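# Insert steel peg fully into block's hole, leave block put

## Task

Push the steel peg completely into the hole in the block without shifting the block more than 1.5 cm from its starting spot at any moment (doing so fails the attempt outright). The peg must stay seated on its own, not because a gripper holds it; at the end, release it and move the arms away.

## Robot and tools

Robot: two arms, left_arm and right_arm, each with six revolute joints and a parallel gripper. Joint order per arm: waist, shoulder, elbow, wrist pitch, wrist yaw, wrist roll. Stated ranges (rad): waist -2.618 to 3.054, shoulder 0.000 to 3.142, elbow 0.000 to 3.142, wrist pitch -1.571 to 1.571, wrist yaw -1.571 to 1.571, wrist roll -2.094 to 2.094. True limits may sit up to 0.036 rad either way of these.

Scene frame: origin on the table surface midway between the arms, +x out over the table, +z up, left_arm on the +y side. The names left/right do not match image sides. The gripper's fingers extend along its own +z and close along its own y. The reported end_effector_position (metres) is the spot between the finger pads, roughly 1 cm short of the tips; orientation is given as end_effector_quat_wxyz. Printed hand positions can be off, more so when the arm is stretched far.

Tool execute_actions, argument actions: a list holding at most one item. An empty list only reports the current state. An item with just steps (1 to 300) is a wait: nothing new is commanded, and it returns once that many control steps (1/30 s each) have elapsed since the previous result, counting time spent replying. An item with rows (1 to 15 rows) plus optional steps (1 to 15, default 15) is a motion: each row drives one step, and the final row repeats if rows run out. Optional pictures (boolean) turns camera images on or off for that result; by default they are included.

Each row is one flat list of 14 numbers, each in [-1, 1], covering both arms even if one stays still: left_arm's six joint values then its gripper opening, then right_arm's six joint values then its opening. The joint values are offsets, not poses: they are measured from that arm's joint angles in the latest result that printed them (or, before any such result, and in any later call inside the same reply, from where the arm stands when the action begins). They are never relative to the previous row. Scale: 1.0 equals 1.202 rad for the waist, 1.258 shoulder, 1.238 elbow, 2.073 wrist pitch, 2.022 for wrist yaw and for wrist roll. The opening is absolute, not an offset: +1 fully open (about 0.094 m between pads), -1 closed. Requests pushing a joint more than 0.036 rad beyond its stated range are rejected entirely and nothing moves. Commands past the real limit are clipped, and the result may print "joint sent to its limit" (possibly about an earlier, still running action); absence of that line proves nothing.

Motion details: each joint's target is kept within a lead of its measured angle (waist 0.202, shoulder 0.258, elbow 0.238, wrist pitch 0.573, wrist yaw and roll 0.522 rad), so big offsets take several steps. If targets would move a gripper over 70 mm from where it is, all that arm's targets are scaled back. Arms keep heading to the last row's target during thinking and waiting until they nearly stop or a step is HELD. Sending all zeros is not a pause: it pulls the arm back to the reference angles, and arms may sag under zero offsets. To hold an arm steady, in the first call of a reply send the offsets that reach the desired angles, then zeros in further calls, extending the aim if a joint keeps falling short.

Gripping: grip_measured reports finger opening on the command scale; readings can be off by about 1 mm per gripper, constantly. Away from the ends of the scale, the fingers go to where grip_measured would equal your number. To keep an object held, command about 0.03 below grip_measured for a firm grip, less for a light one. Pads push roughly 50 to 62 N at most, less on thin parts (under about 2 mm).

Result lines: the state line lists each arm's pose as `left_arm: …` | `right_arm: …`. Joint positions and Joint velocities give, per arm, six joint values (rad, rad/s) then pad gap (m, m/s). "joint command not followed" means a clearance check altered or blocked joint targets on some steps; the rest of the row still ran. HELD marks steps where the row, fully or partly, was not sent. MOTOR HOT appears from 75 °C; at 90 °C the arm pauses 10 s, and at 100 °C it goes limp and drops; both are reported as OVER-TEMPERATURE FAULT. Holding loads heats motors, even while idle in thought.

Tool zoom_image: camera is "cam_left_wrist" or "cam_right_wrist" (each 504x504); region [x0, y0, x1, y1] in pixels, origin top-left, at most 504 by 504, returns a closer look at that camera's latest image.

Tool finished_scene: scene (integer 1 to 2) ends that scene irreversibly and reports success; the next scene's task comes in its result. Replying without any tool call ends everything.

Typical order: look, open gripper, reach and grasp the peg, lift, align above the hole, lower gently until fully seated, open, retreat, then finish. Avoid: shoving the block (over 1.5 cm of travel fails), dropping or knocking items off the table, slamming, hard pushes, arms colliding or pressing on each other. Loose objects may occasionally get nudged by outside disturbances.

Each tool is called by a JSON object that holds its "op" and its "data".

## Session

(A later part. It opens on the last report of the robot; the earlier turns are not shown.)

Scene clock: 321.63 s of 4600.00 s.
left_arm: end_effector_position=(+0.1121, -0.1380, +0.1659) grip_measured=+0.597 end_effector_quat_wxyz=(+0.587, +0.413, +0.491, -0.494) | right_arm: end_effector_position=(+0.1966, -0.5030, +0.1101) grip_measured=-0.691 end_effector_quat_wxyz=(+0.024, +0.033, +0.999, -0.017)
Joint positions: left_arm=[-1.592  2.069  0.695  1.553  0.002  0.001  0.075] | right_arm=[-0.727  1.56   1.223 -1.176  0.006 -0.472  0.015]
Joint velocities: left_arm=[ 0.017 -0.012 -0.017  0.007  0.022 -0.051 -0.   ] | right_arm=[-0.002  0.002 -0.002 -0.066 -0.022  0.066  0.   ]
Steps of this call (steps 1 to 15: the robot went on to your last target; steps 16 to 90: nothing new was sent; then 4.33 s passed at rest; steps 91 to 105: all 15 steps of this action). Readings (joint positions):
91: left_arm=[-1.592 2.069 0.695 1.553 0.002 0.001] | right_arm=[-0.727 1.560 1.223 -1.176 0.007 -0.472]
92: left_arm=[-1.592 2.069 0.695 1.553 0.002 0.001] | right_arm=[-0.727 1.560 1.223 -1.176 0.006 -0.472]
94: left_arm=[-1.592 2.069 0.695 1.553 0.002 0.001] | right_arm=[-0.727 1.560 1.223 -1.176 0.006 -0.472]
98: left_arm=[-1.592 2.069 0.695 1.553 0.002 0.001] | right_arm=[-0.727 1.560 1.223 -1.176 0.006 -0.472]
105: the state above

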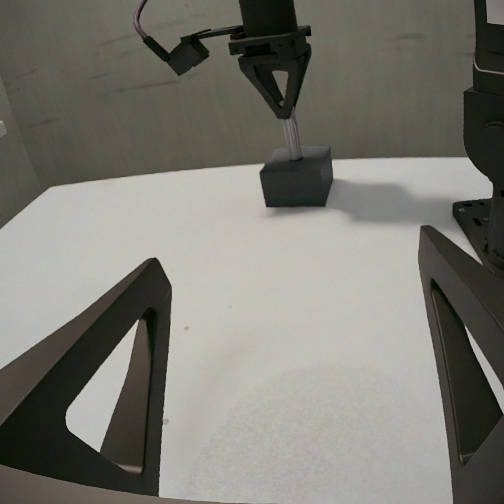

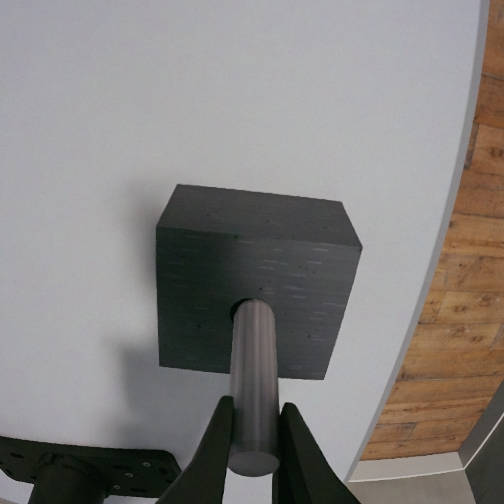

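Tip is in the chamfer slightly; stronger wrist bias.

{"op": "execute_actions", "data": {"actions": [{"rows":[[0,0,0,0,0,0,0.6,0,0,0.022,-0.02,-0.016,0,-0.725]]}]}}

{"op": "zoom_image", "data": {"camera": "cam_right_wrist", "region": [190,250,320,380]}}

{"op": "zoom_image", "data": {"camera": "cam_left_wrist", "region": [260,110,330,180]}}

Scene clock: 333.60 s of 4600.00 s.
left_arm: end_effector_position=(+0.1121, -0.1380, +0.1659) grip_measured=+0.597 end_effector_quat_wxyz=(+0.587, +0.413, +0.491, -0.494) | right_arm: end_effector_position=(+0.1947, -0.4995, +0.1099) grip_measured=-0.691 end_effector_quat_wxyz=(+0.020, +0.033, +0.999, -0.008)
Joint positions: left_arm=[-1.592  2.069  0.695  1.553  0.002  0.001  0.075] | right_arm=[-0.727  1.56   1.223 -1.19  -0.005 -0.472  0.015]
Joint velocities: left_arm=[ 0.002 -0.002 -0.017  0.007  0.022 -0.007  0.   ] | right_arm=[-0.002 -0.017  0.002 -0.007 -0.022  0.051 -0.   ]
Steps of this call (steps 1 to 15: the robot went on to your last target; steps 16 to 90: nothing new was sent; then 8.47 s passed at rest; steps 91 to 105: all 15 steps of this action). Readings (joint positions):
91: left_arm=[-1.592 2.069 0.695 1.553 0.002 0.001] | right_arm=[-0.727 1.560 1.223 -1.178 0.005 -0.472]
92: left_arm=[-1.592 2.069 0.695 1.553 0.002 0.001] | right_arm=[-0.727 1.560 1.223 -1.181 0.002 -0.472]
94: left_arm=[-1.592 2.069 0.695 1.553 0.002 0.001] | right_arm=[-0.727 1.560 1.223 -1.185 0.000 -0.472]
98: left_arm=[-1.592 2.069 0.695 1.553 0.002 0.001] | right_arm=[-0.727 1.560 1.223 -1.189 -0.003 -0.472]
105: the state above

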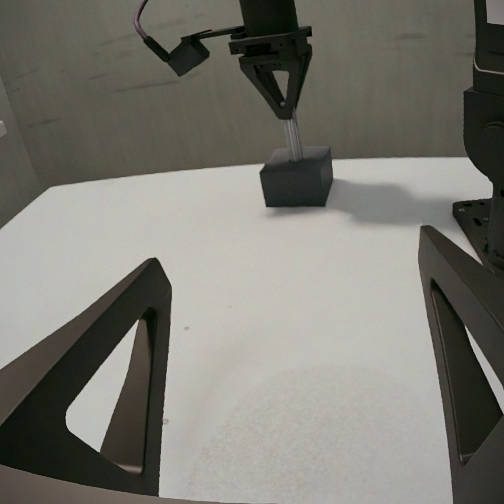

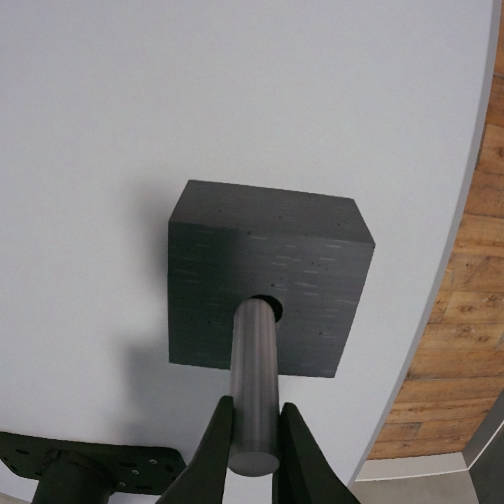

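Region (190, 250, 320, 380) of cam_right_wrist's 504x504 image, scaled by 3.877, with more detail than that image has.

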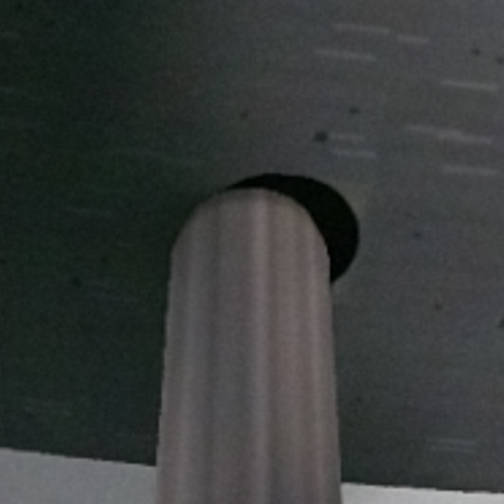

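Region (260, 110, 330, 180) of cam_left_wrist's 504x504 image, scaled by 7.200, with more detail than that image has.

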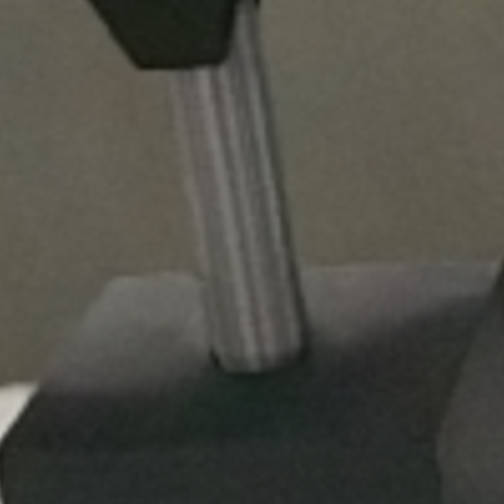

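{"op": "execute_actions", "data": {"actions": [{"rows":[[0,0,0,0,0,0,0.6,0,0,0.022,0.009,0.01,0,-0.725]]}], "pictures": false}}

{"op": "execute_actions", "data": {"actions": [{"steps":10}]}}

{"op": "zoom_image", "data": {"camera": "cam_right_wrist", "region": [190,250,320,380]}}

Scene clock: 339.97 s of 4600.00 s.
left_arm: end_effector_position=(+0.1121, -0.1380, +0.1659) grip_measured=+0.597 end_effector_quat_wxyz=(+0.587, +0.413, +0.491, -0.494) | right_arm: end_effector_position=(+0.1949, -0.5000, +0.1099) grip_measured=-0.691 end_effector_quat_wxyz=(+0.021, +0.033, +0.999, -0.010)
Joint positions: left_arm=[-1.592  2.069  0.695  1.553  0.002  0.001  0.075] | right_arm=[-0.727  1.56   1.223 -1.188 -0.003 -0.472  0.015]
Joint velocities: left_arm=[-0.022  0.007 -0.017  0.022 -0.022 -0.007 -0.001] | right_arm=[-0.012  0.007 -0.002 -0.037  0.037  0.007 -0.001]
Steps of this call (steps 1 to 15: the robot went on to your last target; steps 16 to 90: nothing new was sent; then 2.87 s passed at rest; steps 91 to 105: all 15 steps of this action). Readings (joint positions):
91: left_arm=[-1.592 2.069 0.695 1.553 0.002 0.001] | right_arm=[-0.727 1.560 1.223 -1.189 -0.003 -0.472]
92: left_arm=[-1.592 2.069 0.695 1.553 0.002 0.001] | right_arm=[-0.727 1.560 1.223 -1.188 -0.003 -0.472]
94: left_arm=[-1.592 2.069 0.695 1.553 0.002 0.001] | right_arm=[-0.727 1.560 1.223 -1.188 -0.003 -0.472]
98: left_arm=[-1.592 2.069 0.695 1.553 0.002 0.001] | right_arm=[-0.727 1.560 1.223 -1.188 -0.003 -0.472]
105: the state above

Scene clock: 340.30 s of 4600.00 s.
left_arm: end_effector_position=(+0.1121, -0.1380, +0.1659) grip_measured=+0.597 end_effector_quat_wxyz=(+0.587, +0.413, +0.491, -0.494) | right_arm: end_effector_position=(+0.1949, -0.5000, +0.1099) grip_measured=-0.691 end_effector_quat_wxyz=(+0.021, +0.033, +0.999, -0.010)
Joint positions: left_arm=[-1.592  2.069  0.695  1.553  0.002  0.001  0.075] | right_arm=[-0.727  1.56   1.223 -1.188 -0.003 -0.472  0.015]
Joint velocities: left_arm=[ 0.012 -0.002 -0.002 -0.022  0.007  0.007  0.001] | right_arm=[ 0.007 -0.012  0.002  0.037 -0.066 -0.007 -0.   ]
Steps of this call (steps 1 to 10: the robot went on to your last target). Readings (joint positions):
1: left_arm=[-1.592 2.069 0.695 1.553 0.002 0.001] | right_arm=[-0.727 1.560 1.223 -1.188 -0.003 -0.472]
2: left_arm=[-1.592 2.069 0.695 1.553 0.002 0.001] | right_arm=[-0.727 1.560 1.223 -1.188 -0.003 -0.472]
4: left_arm=[-1.592 2.069 0.695 1.553 0.002 0.001] | right_arm=[-0.727 1.560 1.223 -1.188 -0.003 -0.472]
8: left_arm=[-1.592 2.069 0.695 1.553 0.002 0.001] | right_arm=[-0.727 1.560 1.223 -1.188 -0.003 -0.472]
10: the state above

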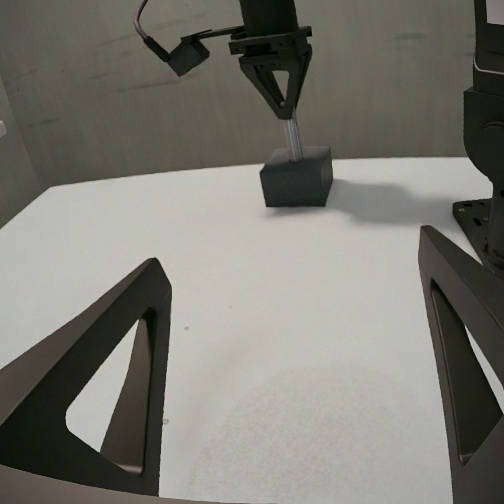

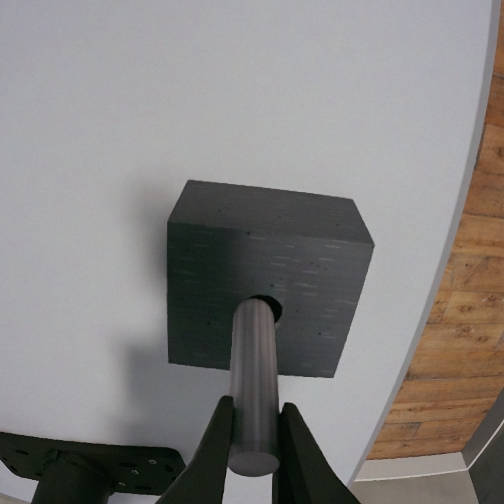

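Region (190, 250, 320, 380) of cam_right_wrist's 504x504 image, scaled by 3.877, with more detail than that image has.

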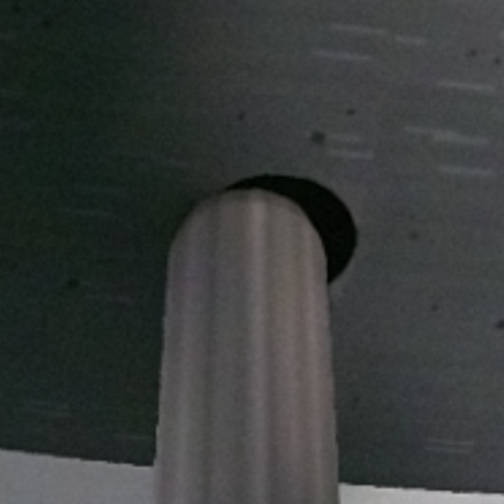

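{"op": "execute_actions", "data": {"actions": [{"rows":[[0,0,0,0,0,0,0.6,0,0,0.022,0.015,0.016,0,-0.725],[0,0,0,0,0,0,0.6,0,0,0.022,0.015,0.016,0,-0.725],[0,0,0,0,0,0,0.6,0,0,0.022,0.015,0.016,0,-0.725],[0,0,0,0,0,0,0.6,0,0,0.022,0.008,0.009,0,-0.725]]}]}}

{"op": "zoom_image", "data": {"camera": "cam_right_wrist", "region": [190,250,320,380]}}

Scene clock: 347.30 s of 4600.00 s.
left_arm: end_effector_position=(+0.1121, -0.1380, +0.1659) grip_measured=+0.597 end_effector_quat_wxyz=(+0.587, +0.413, +0.491, -0.494) | right_arm: end_effector_position=(+0.1955, -0.5030, +0.1100) grip_measured=-0.691 end_effector_quat_wxyz=(+0.021, +0.033, +0.999, -0.017)
Joint positions: left_arm=[-1.592  2.069  0.695  1.553  0.002  0.001  0.075] | right_arm=[-0.727  1.56   1.223 -1.18   0.01  -0.472  0.015]
Joint velocities: left_arm=[ 0.002 -0.007 -0.012  0.037 -0.051 -0.022  0.001] | right_arm=[ 0.002 -0.002 -0.007 -0.007 -0.051 -0.022  0.   ]
Steps of this call (steps 1 to 15: the robot went on to your last target; steps 16 to 90: nothing new was sent; then 3.50 s passed at rest; steps 91 to 105: all 15 steps of this action). Readings (joint positions):
91: left_arm=[-1.592 2.069 0.695 1.553 0.002 0.001] | right_arm=[-0.727 1.560 1.223 -1.187 -0.002 -0.472]
92: left_arm=[-1.592 2.069 0.695 1.553 0.002 0.001] | right_arm=[-0.727 1.560 1.223 -1.185 0.001 -0.472]
94: left_arm=[-1.592 2.069 0.695 1.553 0.002 0.001] | right_arm=[-0.727 1.560 1.223 -1.181 0.008 -0.472]
98: left_arm=[-1.592 2.069 0.695 1.553 0.002 0.001] | right_arm=[-0.727 1.560 1.223 -1.180 0.010 -0.472]
105: the state above

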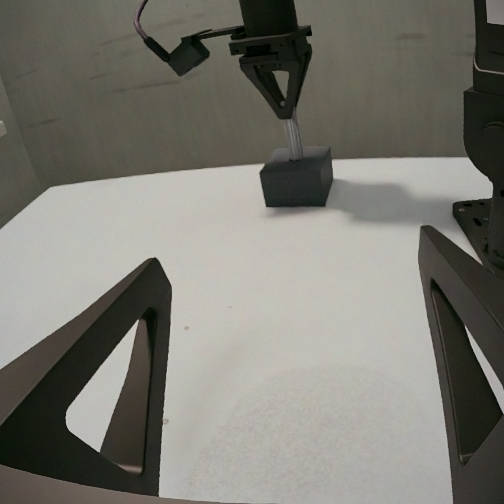

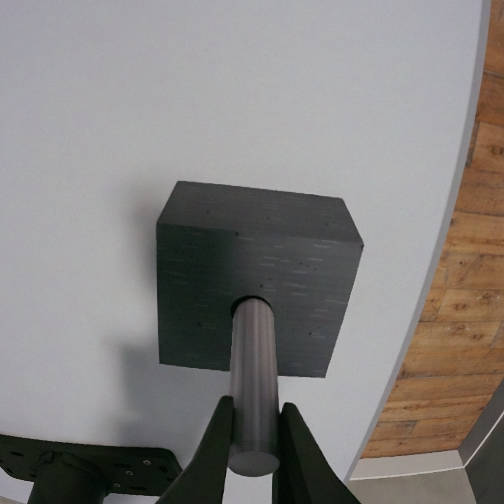

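Region (190, 250, 320, 380) of cam_right_wrist's 504x504 image, scaled by 3.877, with more detail than that image has.

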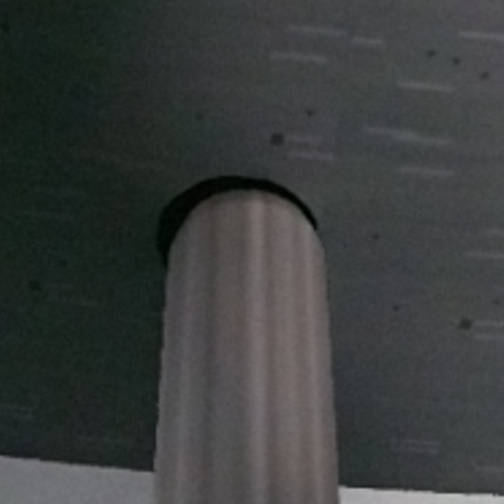

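Need yaw about −0.005.

{"op": "execute_actions", "data": {"actions": [{"rows":[[0,0,0,0,0,0,0.6,0,0.006,0,0.003,-0.0085,0,-0.725]]}]}}

{"op": "zoom_image", "data": {"camera": "cam_right_wrist", "region": [190,250,320,380]}}

Scene clock: 354.67 s of 4600.00 s.
left_arm: end_effector_position=(+0.1121, -0.1380, +0.1659) grip_measured=+0.597 end_effector_quat_wxyz=(+0.587, +0.413, +0.491, -0.494) | right_arm: end_effector_position=(+0.1960, -0.5020, +0.1100) grip_measured=-0.691 end_effector_quat_wxyz=(+0.023, +0.033, +0.999, -0.014)
Joint positions: left_arm=[-1.592  2.069  0.695  1.553  0.002  0.001  0.075] | right_arm=[-0.727  1.56   1.223 -1.18   0.003 -0.472  0.015]
Joint velocities: left_arm=[-0.002  0.017  0.012 -0.051  0.051 -0.051  0.   ] | right_arm=[-0.002 -0.002  0.007  0.007 -0.081  0.007  0.   ]
Steps of this call (steps 1 to 15: the robot went on to your last target; steps 16 to 90: nothing new was sent; then 3.87 s passed at rest; steps 91 to 105: all 15 steps of this action). Readings (joint positions):
91: left_arm=[-1.592 2.069 0.695 1.553 0.002 0.001] | right_arm=[-0.727 1.560 1.223 -1.180 0.009 -0.472]
92: left_arm=[-1.592 2.069 0.695 1.553 0.002 0.001] | right_arm=[-0.727 1.560 1.223 -1.180 0.008 -0.472]
94: left_arm=[-1.592 2.069 0.695 1.553 0.002 0.001] | right_arm=[-0.727 1.560 1.223 -1.180 0.006 -0.472]
98: left_arm=[-1.592 2.069 0.695 1.553 0.002 0.001] | right_arm=[-0.727 1.560 1.223 -1.180 0.004 -0.472]
105: the state above

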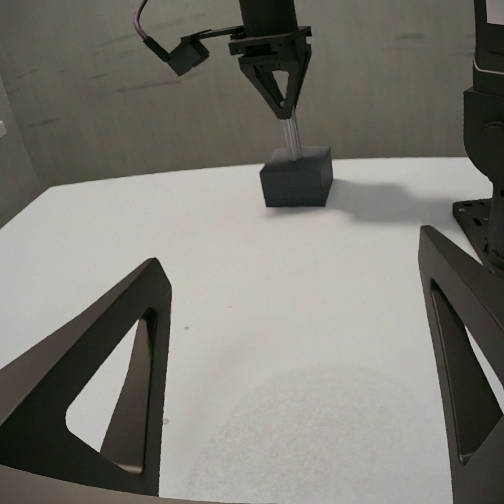

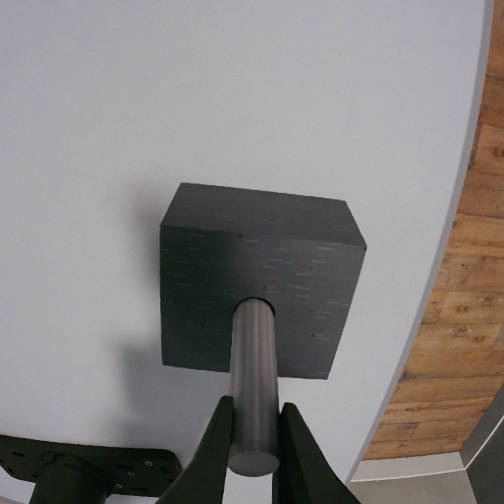

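Region (190, 250, 320, 380) of cam_right_wrist's 504x504 image, scaled by 3.877, with more detail than that image has.

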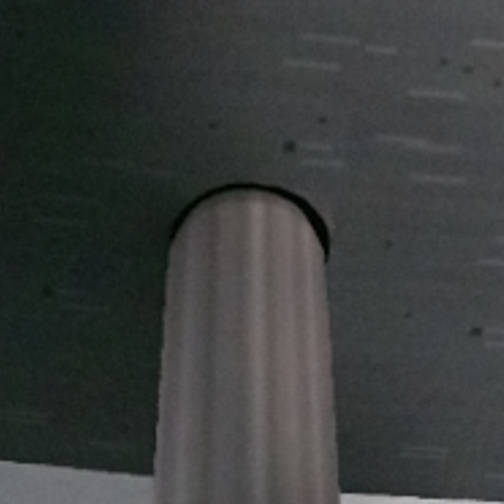

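{"op": "execute_actions", "data": {"actions": [{"rows":[[0,0,0,0,0,0,0.6,0,0.012,-0.01,0.004,0,0,-0.725],[0,0,0,0,0,0,0.6,0,0.016,-0.01,0.004,0,0,-0.725],[0,0,0,0,0,0,0.6,0,0.02,-0.01,0.005,0,0,-0.725],[0,0,0,0,0,0,0.6,0,0.024,-0.01,0.005,0,0,-0.725],[0,0,0,0,0,0,0.6,0,0.028,-0.01,0.006,0,0,-0.725],[0,0,0,0,0,0,0.6,0,0.032,-0.01,0.007,0,0,-0.725]]}]}}

Scene clock: 364.23 s of 4600.00 s.
left_arm: end_effector_position=(+0.1121, -0.1380, +0.1659) grip_measured=+0.597 end_effector_quat_wxyz=(+0.587, +0.413, +0.491, -0.494) | right_arm: end_effector_position=(+0.1972, -0.5028, +0.1009) grip_measured=-0.691 end_effector_quat_wxyz=(+0.010, +0.033, +0.999, -0.008)
Joint positions: left_arm=[-1.592  2.069  0.695  1.553  0.002  0.001  0.075] | right_arm=[-0.727  1.595  1.223 -1.173  0.004 -0.472  0.015]
Joint velocities: left_arm=[-0.012 -0.002 -0.002 -0.125  0.051 -0.051 -0.001] | right_arm=[-0.007  0.022 -0.002  0.022  0.007 -0.081 -0.001]
Steps of this call (steps 1 to 15: the robot went on to your last target; steps 16 to 90: nothing new was sent; then 6.07 s passed at rest; steps 91 to 105: all 15 steps of this action). Readings (joint positions):
91: left_arm=[-1.592 2.069 0.695 1.553 0.002 0.001] | right_arm=[-0.727 1.560 1.223 -1.180 0.003 -0.472]
92: left_arm=[-1.592 2.069 0.695 1.553 0.002 0.001] | right_arm=[-0.727 1.561 1.223 -1.180 0.003 -0.472]
94: left_arm=[-1.592 2.069 0.695 1.553 0.002 0.001] | right_arm=[-0.727 1.567 1.223 -1.180 0.003 -0.472]
98: left_arm=[-1.592 2.069 0.695 1.553 0.002 0.001] | right_arm=[-0.727 1.589 1.223 -1.175 0.004 -0.472]
105: the state above

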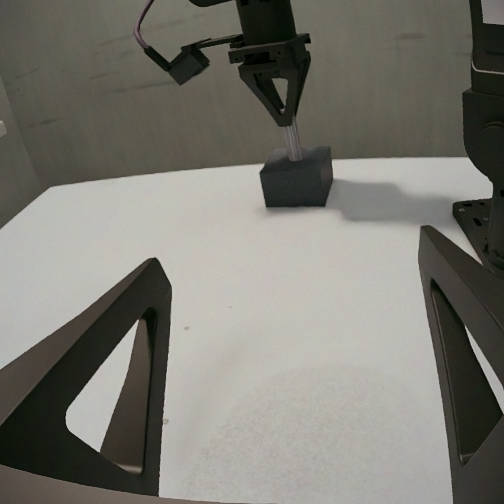

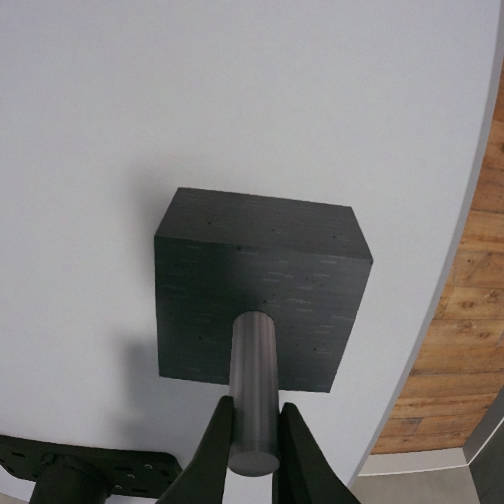

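{"op": "execute_actions", "data": {"actions": [{"rows":[[0,0,0,0,0,0,0.6,0,0.005,-0.02,0.01,0,0,-0.725],[0,0,0,0,0,0,0.6,0,0.005,-0.027,0.015,0,0,-0.725],[0,0,0,0,0,0,0.6,0,0.005,-0.034,0.02,0,0,-0.725],[0,0,0,0,0,0,0.6,0,0.005,-0.041,0.025,0,0,-0.725],[0,0,0,0,0,0,0.6,0,0.005,-0.048,0.03,0,0,-0.725],[0,0,0,0,0,0,0.6,0,0.005,-0.055,0.035,0,0,-0.725],[0,0,0,0,0,0,0.6,0,0.005,-0.062,0.04,0,0,-0.725],[0,0,0,0,0,0,0.6,0,0.005,-0.069,0.045,0,0,-0.725],[0,0,0,0,0,0,0.6,0,0.005,-0.076,0.05,0,0,-0.725],[0,0,0,0,0,0,0.6,0,0.005,-0.083,0.055,0,0,-0.725],[0,0,0,0,0,0,0.6,0,0.005,-0.09,0.06,0,0,-0.725],[0,0,0,0,0,0,0.6,0,0.005,-0.097,0.065,0,0,-0.725],[0,0,0,0,0,0,0.6,0,0.005,-0.104,0.069,0,0,-0.725],[0,0,0,0,0,0,0.6,0,0.005,-0.111,0.072,0,0,-0.725]]}], "pictures": false}}

{"op": "execute_actions", "data": {"actions": [{"steps":10}]}}

Scene clock: 376.70 s of 4600.00 s.
left_arm: end_effector_position=(+0.1121, -0.1380, +0.1659) grip_measured=+0.597 end_effector_quat_wxyz=(+0.587, +0.413, +0.491, -0.494) | right_arm: end_effector_position=(+0.1959, -0.5023, +0.0761) grip_measured=-0.691 end_effector_quat_wxyz=(+0.016, +0.033, +0.999, -0.012)
Joint positions: left_arm=[-1.592  2.069  0.695  1.553  0.002  0.001  0.075] | right_arm=[-0.727  1.595  1.123 -1.059  0.005 -0.472  0.015]
Joint velocities: left_arm=[-0.017  0.002  0.007 -0.066  0.007 -0.022 -0.   ] | right_arm=[-0.007 -0.012 -0.247  0.286  0.007  0.007 -0.001]
Steps of this call (steps 1 to 15: the robot went on to your last target; steps 16 to 90: nothing new was sent; then 8.97 s passed at rest; steps 91 to 105: all 15 steps of this action). Readings (joint positions):
91: left_arm=[-1.592 2.069 0.695 1.553 0.002 0.001] | right_arm=[-0.727 1.595 1.223 -1.172 0.004 -0.472]
92: left_arm=[-1.592 2.069 0.695 1.553 0.002 0.001] | right_arm=[-0.727 1.595 1.221 -1.169 0.004 -0.472]
94: left_arm=[-1.592 2.069 0.695 1.553 0.002 0.001] | right_arm=[-0.727 1.595 1.209 -1.157 0.004 -0.472]
98: left_arm=[-1.592 2.069 0.695 1.553 0.002 0.001] | right_arm=[-0.727 1.595 1.177 -1.123 0.005 -0.472]
105: the state above

Scene clock: 377.03 s of 4600.00 s.
left_arm: end_effector_position=(+0.1121, -0.1380, +0.1659) grip_measured=+0.597 end_effector_quat_wxyz=(+0.587, +0.413, +0.491, -0.494) | right_arm: end_effector_position=(+0.1960, -0.5024, +0.0731) grip_measured=-0.691 end_effector_quat_wxyz=(+0.017, +0.033, +0.999, -0.012)
Joint positions: left_arm=[-1.592  2.069  0.695  1.553  0.002  0.001  0.075] | right_arm=[-0.727  1.595  1.11  -1.043  0.005 -0.472  0.015]
Joint velocities: left_arm=[ 0.002  0.012  0.007  0.022  0.007  0.007 -0.001] | right_arm=[-0.012 -0.027 -0.002 -0.037 -0.022 -0.037 -0.001]
Steps of this call (steps 1 to 10: the robot went on to your last target). Readings (joint positions):
1: left_arm=[-1.592 2.069 0.695 1.553 0.002 0.001] | right_arm=[-0.727 1.595 1.116 -1.051 0.005 -0.472]
2: left_arm=[-1.592 2.069 0.695 1.553 0.002 0.001] | right_arm=[-0.727 1.595 1.112 -1.046 0.005 -0.472]
4: left_arm=[-1.592 2.069 0.695 1.553 0.002 0.001] | right_arm=[-0.727 1.595 1.110 -1.043 0.005 -0.472]
8: left_arm=[-1.592 2.069 0.695 1.553 0.002 0.001] | right_arm=[-0.727 1.595 1.110 -1.043 0.005 -0.472]
10: the state above

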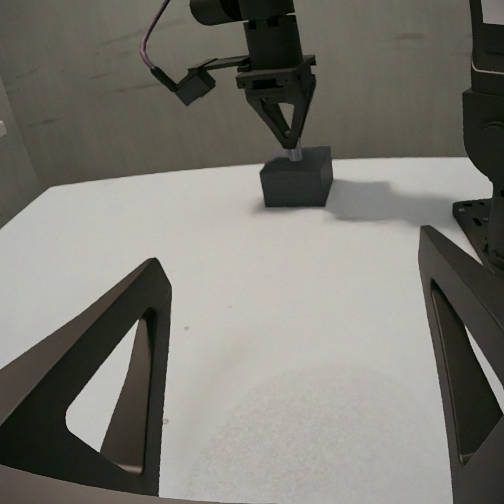

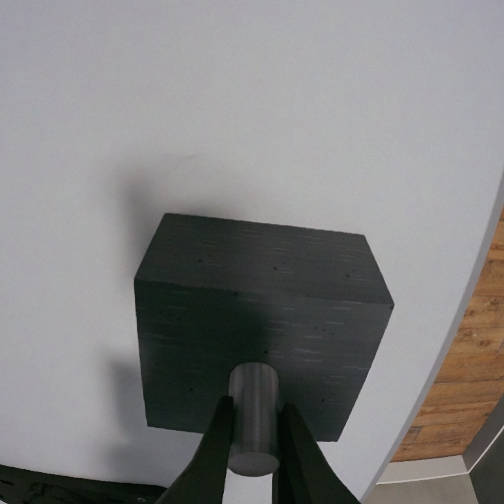

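{"op": "execute_actions", "data": {"actions": [{"rows":[[0,0,0,0,0,0,0.6,0,0.01,-0.026,0.012,0,0,-0.725],[0,0,0,0,0,0,0.6,0,0.012,-0.032,0.016,0,0,-0.725],[0,0,0,0,0,0,0.6,0,0.014,-0.038,0.02,0,0,-0.725],[0,0,0,0,0,0,0.6,0,0.016,-0.044,0.024,0,0,-0.725],[0,0,0,0,0,0,0.6,0,0.018,-0.05,0.028,0,0,-0.725]]}]}}

{"op": "execute_actions", "data": {"actions": [{"rows":[[0,0,0,0,0,0,0.6,0,0,0,0,0,0,0]],"steps":10}]}}

Scene clock: 383.60 s of 4600.00 s.
left_arm: end_effector_position=(+0.1121, -0.1380, +0.1659) grip_measured=+0.597 end_effector_quat_wxyz=(+0.587, +0.413, +0.491, -0.494) | right_arm: end_effector_position=(+0.1957, -0.5021, +0.0644) grip_measured=-0.691 end_effector_quat_wxyz=(+0.018, +0.033, +0.999, -0.013)
Joint positions: left_arm=[-1.592  2.069  0.695  1.553  0.002  0.001  0.075] | right_arm=[-0.727  1.6    1.079 -1.005  0.005 -0.472  0.015]
Joint velocities: left_arm=[ 0.012  0.017 -0.022 -0.051 -0.081  0.022 -0.   ] | right_arm=[ 0.007  0.002 -0.002 -0.007  0.037 -0.037  0.   ]
Steps of this call (steps 1 to 30: the robot went on to your last target; steps 31 to 90: nothing new was sent; then 3.07 s passed at rest; steps 91 to 105: all 15 steps of this action). Readings (joint positions):
91: left_arm=[-1.592 2.069 0.695 1.553 0.002 0.001] | right_arm=[-0.727 1.595 1.110 -1.043 0.005 -0.472]
92: left_arm=[-1.592 2.069 0.695 1.553 0.002 0.001] | right_arm=[-0.727 1.595 1.108 -1.041 0.005 -0.472]
94: left_arm=[-1.592 2.069 0.695 1.553 0.002 0.001] | right_arm=[-0.727 1.595 1.095 -1.027 0.005 -0.472]
98: left_arm=[-1.592 2.069 0.695 1.553 0.002 0.001] | right_arm=[-0.727 1.600 1.079 -1.005 0.005 -0.472]
105: the state above

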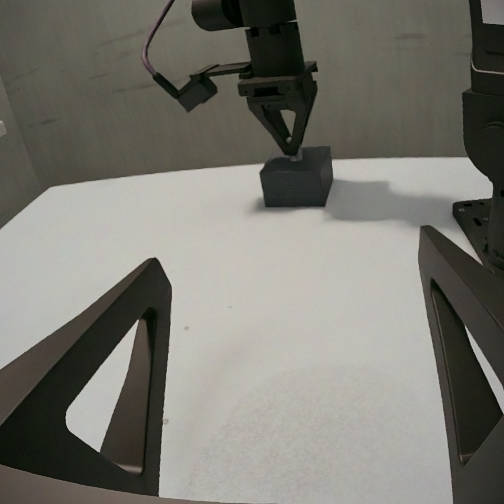

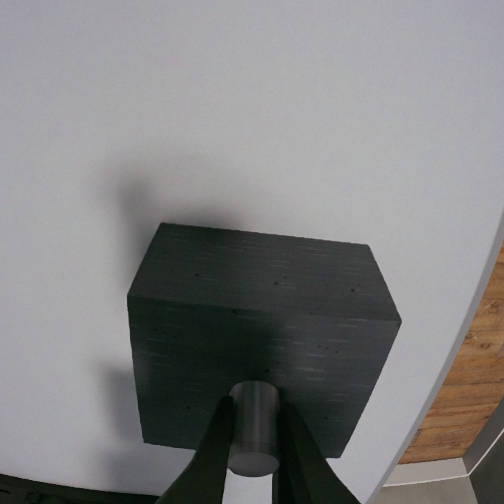

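Scene clock: 383.93 s of 4600.00 s.
left_arm: end_effector_position=(+0.1121, -0.1380, +0.1659) grip_measured=+0.597 end_effector_quat_wxyz=(+0.587, +0.413, +0.491, -0.494) | right_arm: end_effector_position=(+0.1958, -0.5022, +0.0644) grip_measured=-0.002 end_effector_quat_wxyz=(+0.019, +0.033, +0.999, -0.013)
Joint positions: left_arm=[-1.592  2.069  0.695  1.553  0.002  0.001  0.075] | right_arm=[-0.727  1.6    1.079 -1.005  0.005 -0.472  0.047]
Joint velocities: left_arm=[ 0.017 -0.017  0.002 -0.022 -0.022 -0.095 -0.001] | right_arm=[ 0.002 -0.002 -0.002 -0.022  0.081  0.007 -0.   ]
Steps of this call (steps 1 to 10: all 10 steps of this action). Readings (joint positions):
1: left_arm=[-1.592 2.069 0.695 1.553 0.002 0.001] | right_arm=[-0.727 1.600 1.079 -1.005 0.005 -0.472]
2: left_arm=[-1.592 2.069 0.695 1.553 0.002 0.001] | right_arm=[-0.727 1.600 1.079 -1.005 0.005 -0.472]
4: left_arm=[-1.592 2.069 0.695 1.553 0.002 0.001] | right_arm=[-0.727 1.600 1.079 -1.005 0.005 -0.472]
8: left_arm=[-1.592 2.069 0.695 1.553 0.002 0.001] | right_arm=[-0.727 1.600 1.079 -1.005 0.005 -0.472]
10: the state above

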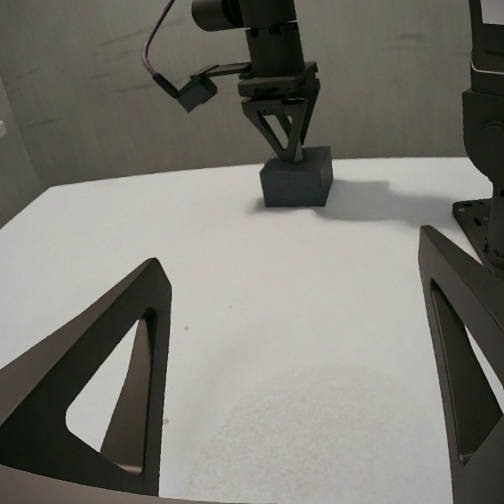

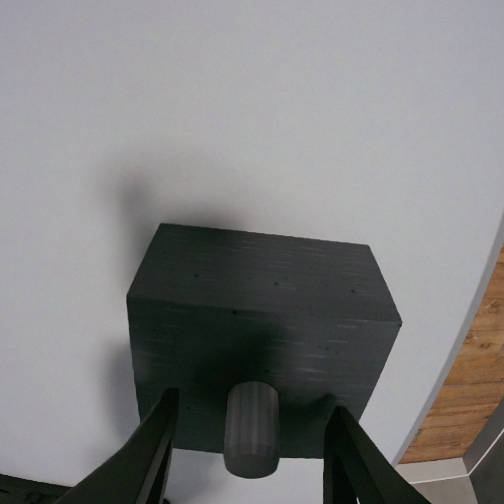

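Bottomed at ~45 mm. Lift clear.

{"op": "execute_actions", "data": {"actions": [{"rows":[[0,0,0,0,0,0,0.6,0,-0.05,0,0,0,0,0.3],[0,0,0,0,0,0,0.6,0,-0.1,0,0,0,0,0.3],[0,0,0,0,0,0,0.6,0,-0.15,0,0,0,0,0.3],[0,0,0,0,0,0,0.6,0,-0.2,0,0,0,0,0.3],[0,0,0,0,0,0,0.6,0,-0.35,0,0,0,0,0.3]]}]}}

Scene clock: 391.83 s of 4600.00 s.
left_arm: end_effector_position=(+0.1121, -0.1380, +0.1659) grip_measured=+0.597 end_effector_quat_wxyz=(+0.587, +0.413, +0.491, -0.494) | right_arm: end_effector_position=(+0.1974, -0.5031, +0.1897) grip_measured=+0.298 end_effector_quat_wxyz=(+0.225, +0.033, +0.966, -0.127)
Joint positions: left_arm=[-1.592  2.069  0.695  1.553  0.002  0.001  0.075] | right_arm=[-0.727  1.146  1.089 -0.992  0.005 -0.472  0.061]
Joint velocities: left_arm=[ 0.002 -0.012  0.002  0.007 -0.081 -0.066 -0.   ] | right_arm=[-0.017  0.198 -0.012 -0.007 -0.007  0.066 -0.   ]
Steps of this call (steps 1 to 15: the robot went on to your last target; steps 16 to 90: nothing new was sent; then 4.40 s passed at rest; steps 91 to 105: all 15 steps of this action). Readings (joint positions):
91: left_arm=[-1.592 2.069 0.695 1.553 0.002 0.001] | right_arm=[-0.727 1.595 1.079 -1.004 0.005 -0.472]
92: left_arm=[-1.592 2.069 0.695 1.553 0.002 0.001] | right_arm=[-0.727 1.580 1.079 -1.004 0.005 -0.472]
94: left_arm=[-1.592 2.069 0.695 1.553 0.002 0.001] | right_arm=[-0.727 1.503 1.079 -1.002 0.005 -0.472]
98: left_arm=[-1.592 2.069 0.695 1.553 0.002 0.001] | right_arm=[-0.727 1.211 1.081 -0.991 0.005 -0.472]
105: the state above

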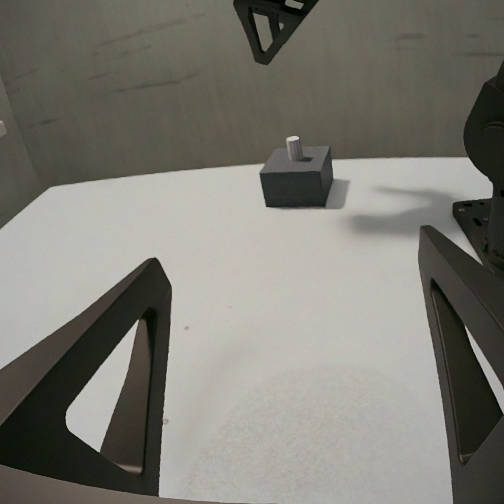

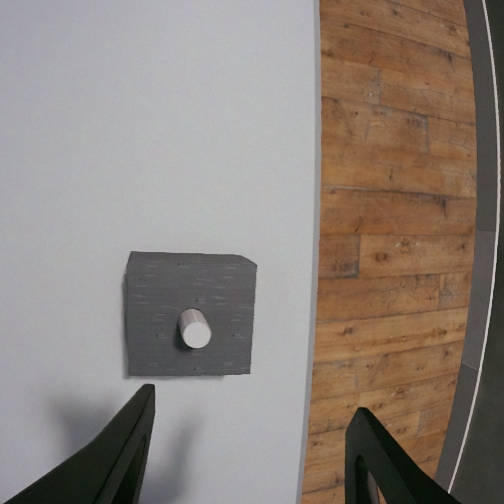

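{"op": "finished_scene", "data": {"scene": 1}}

The scene is finished: the task was done.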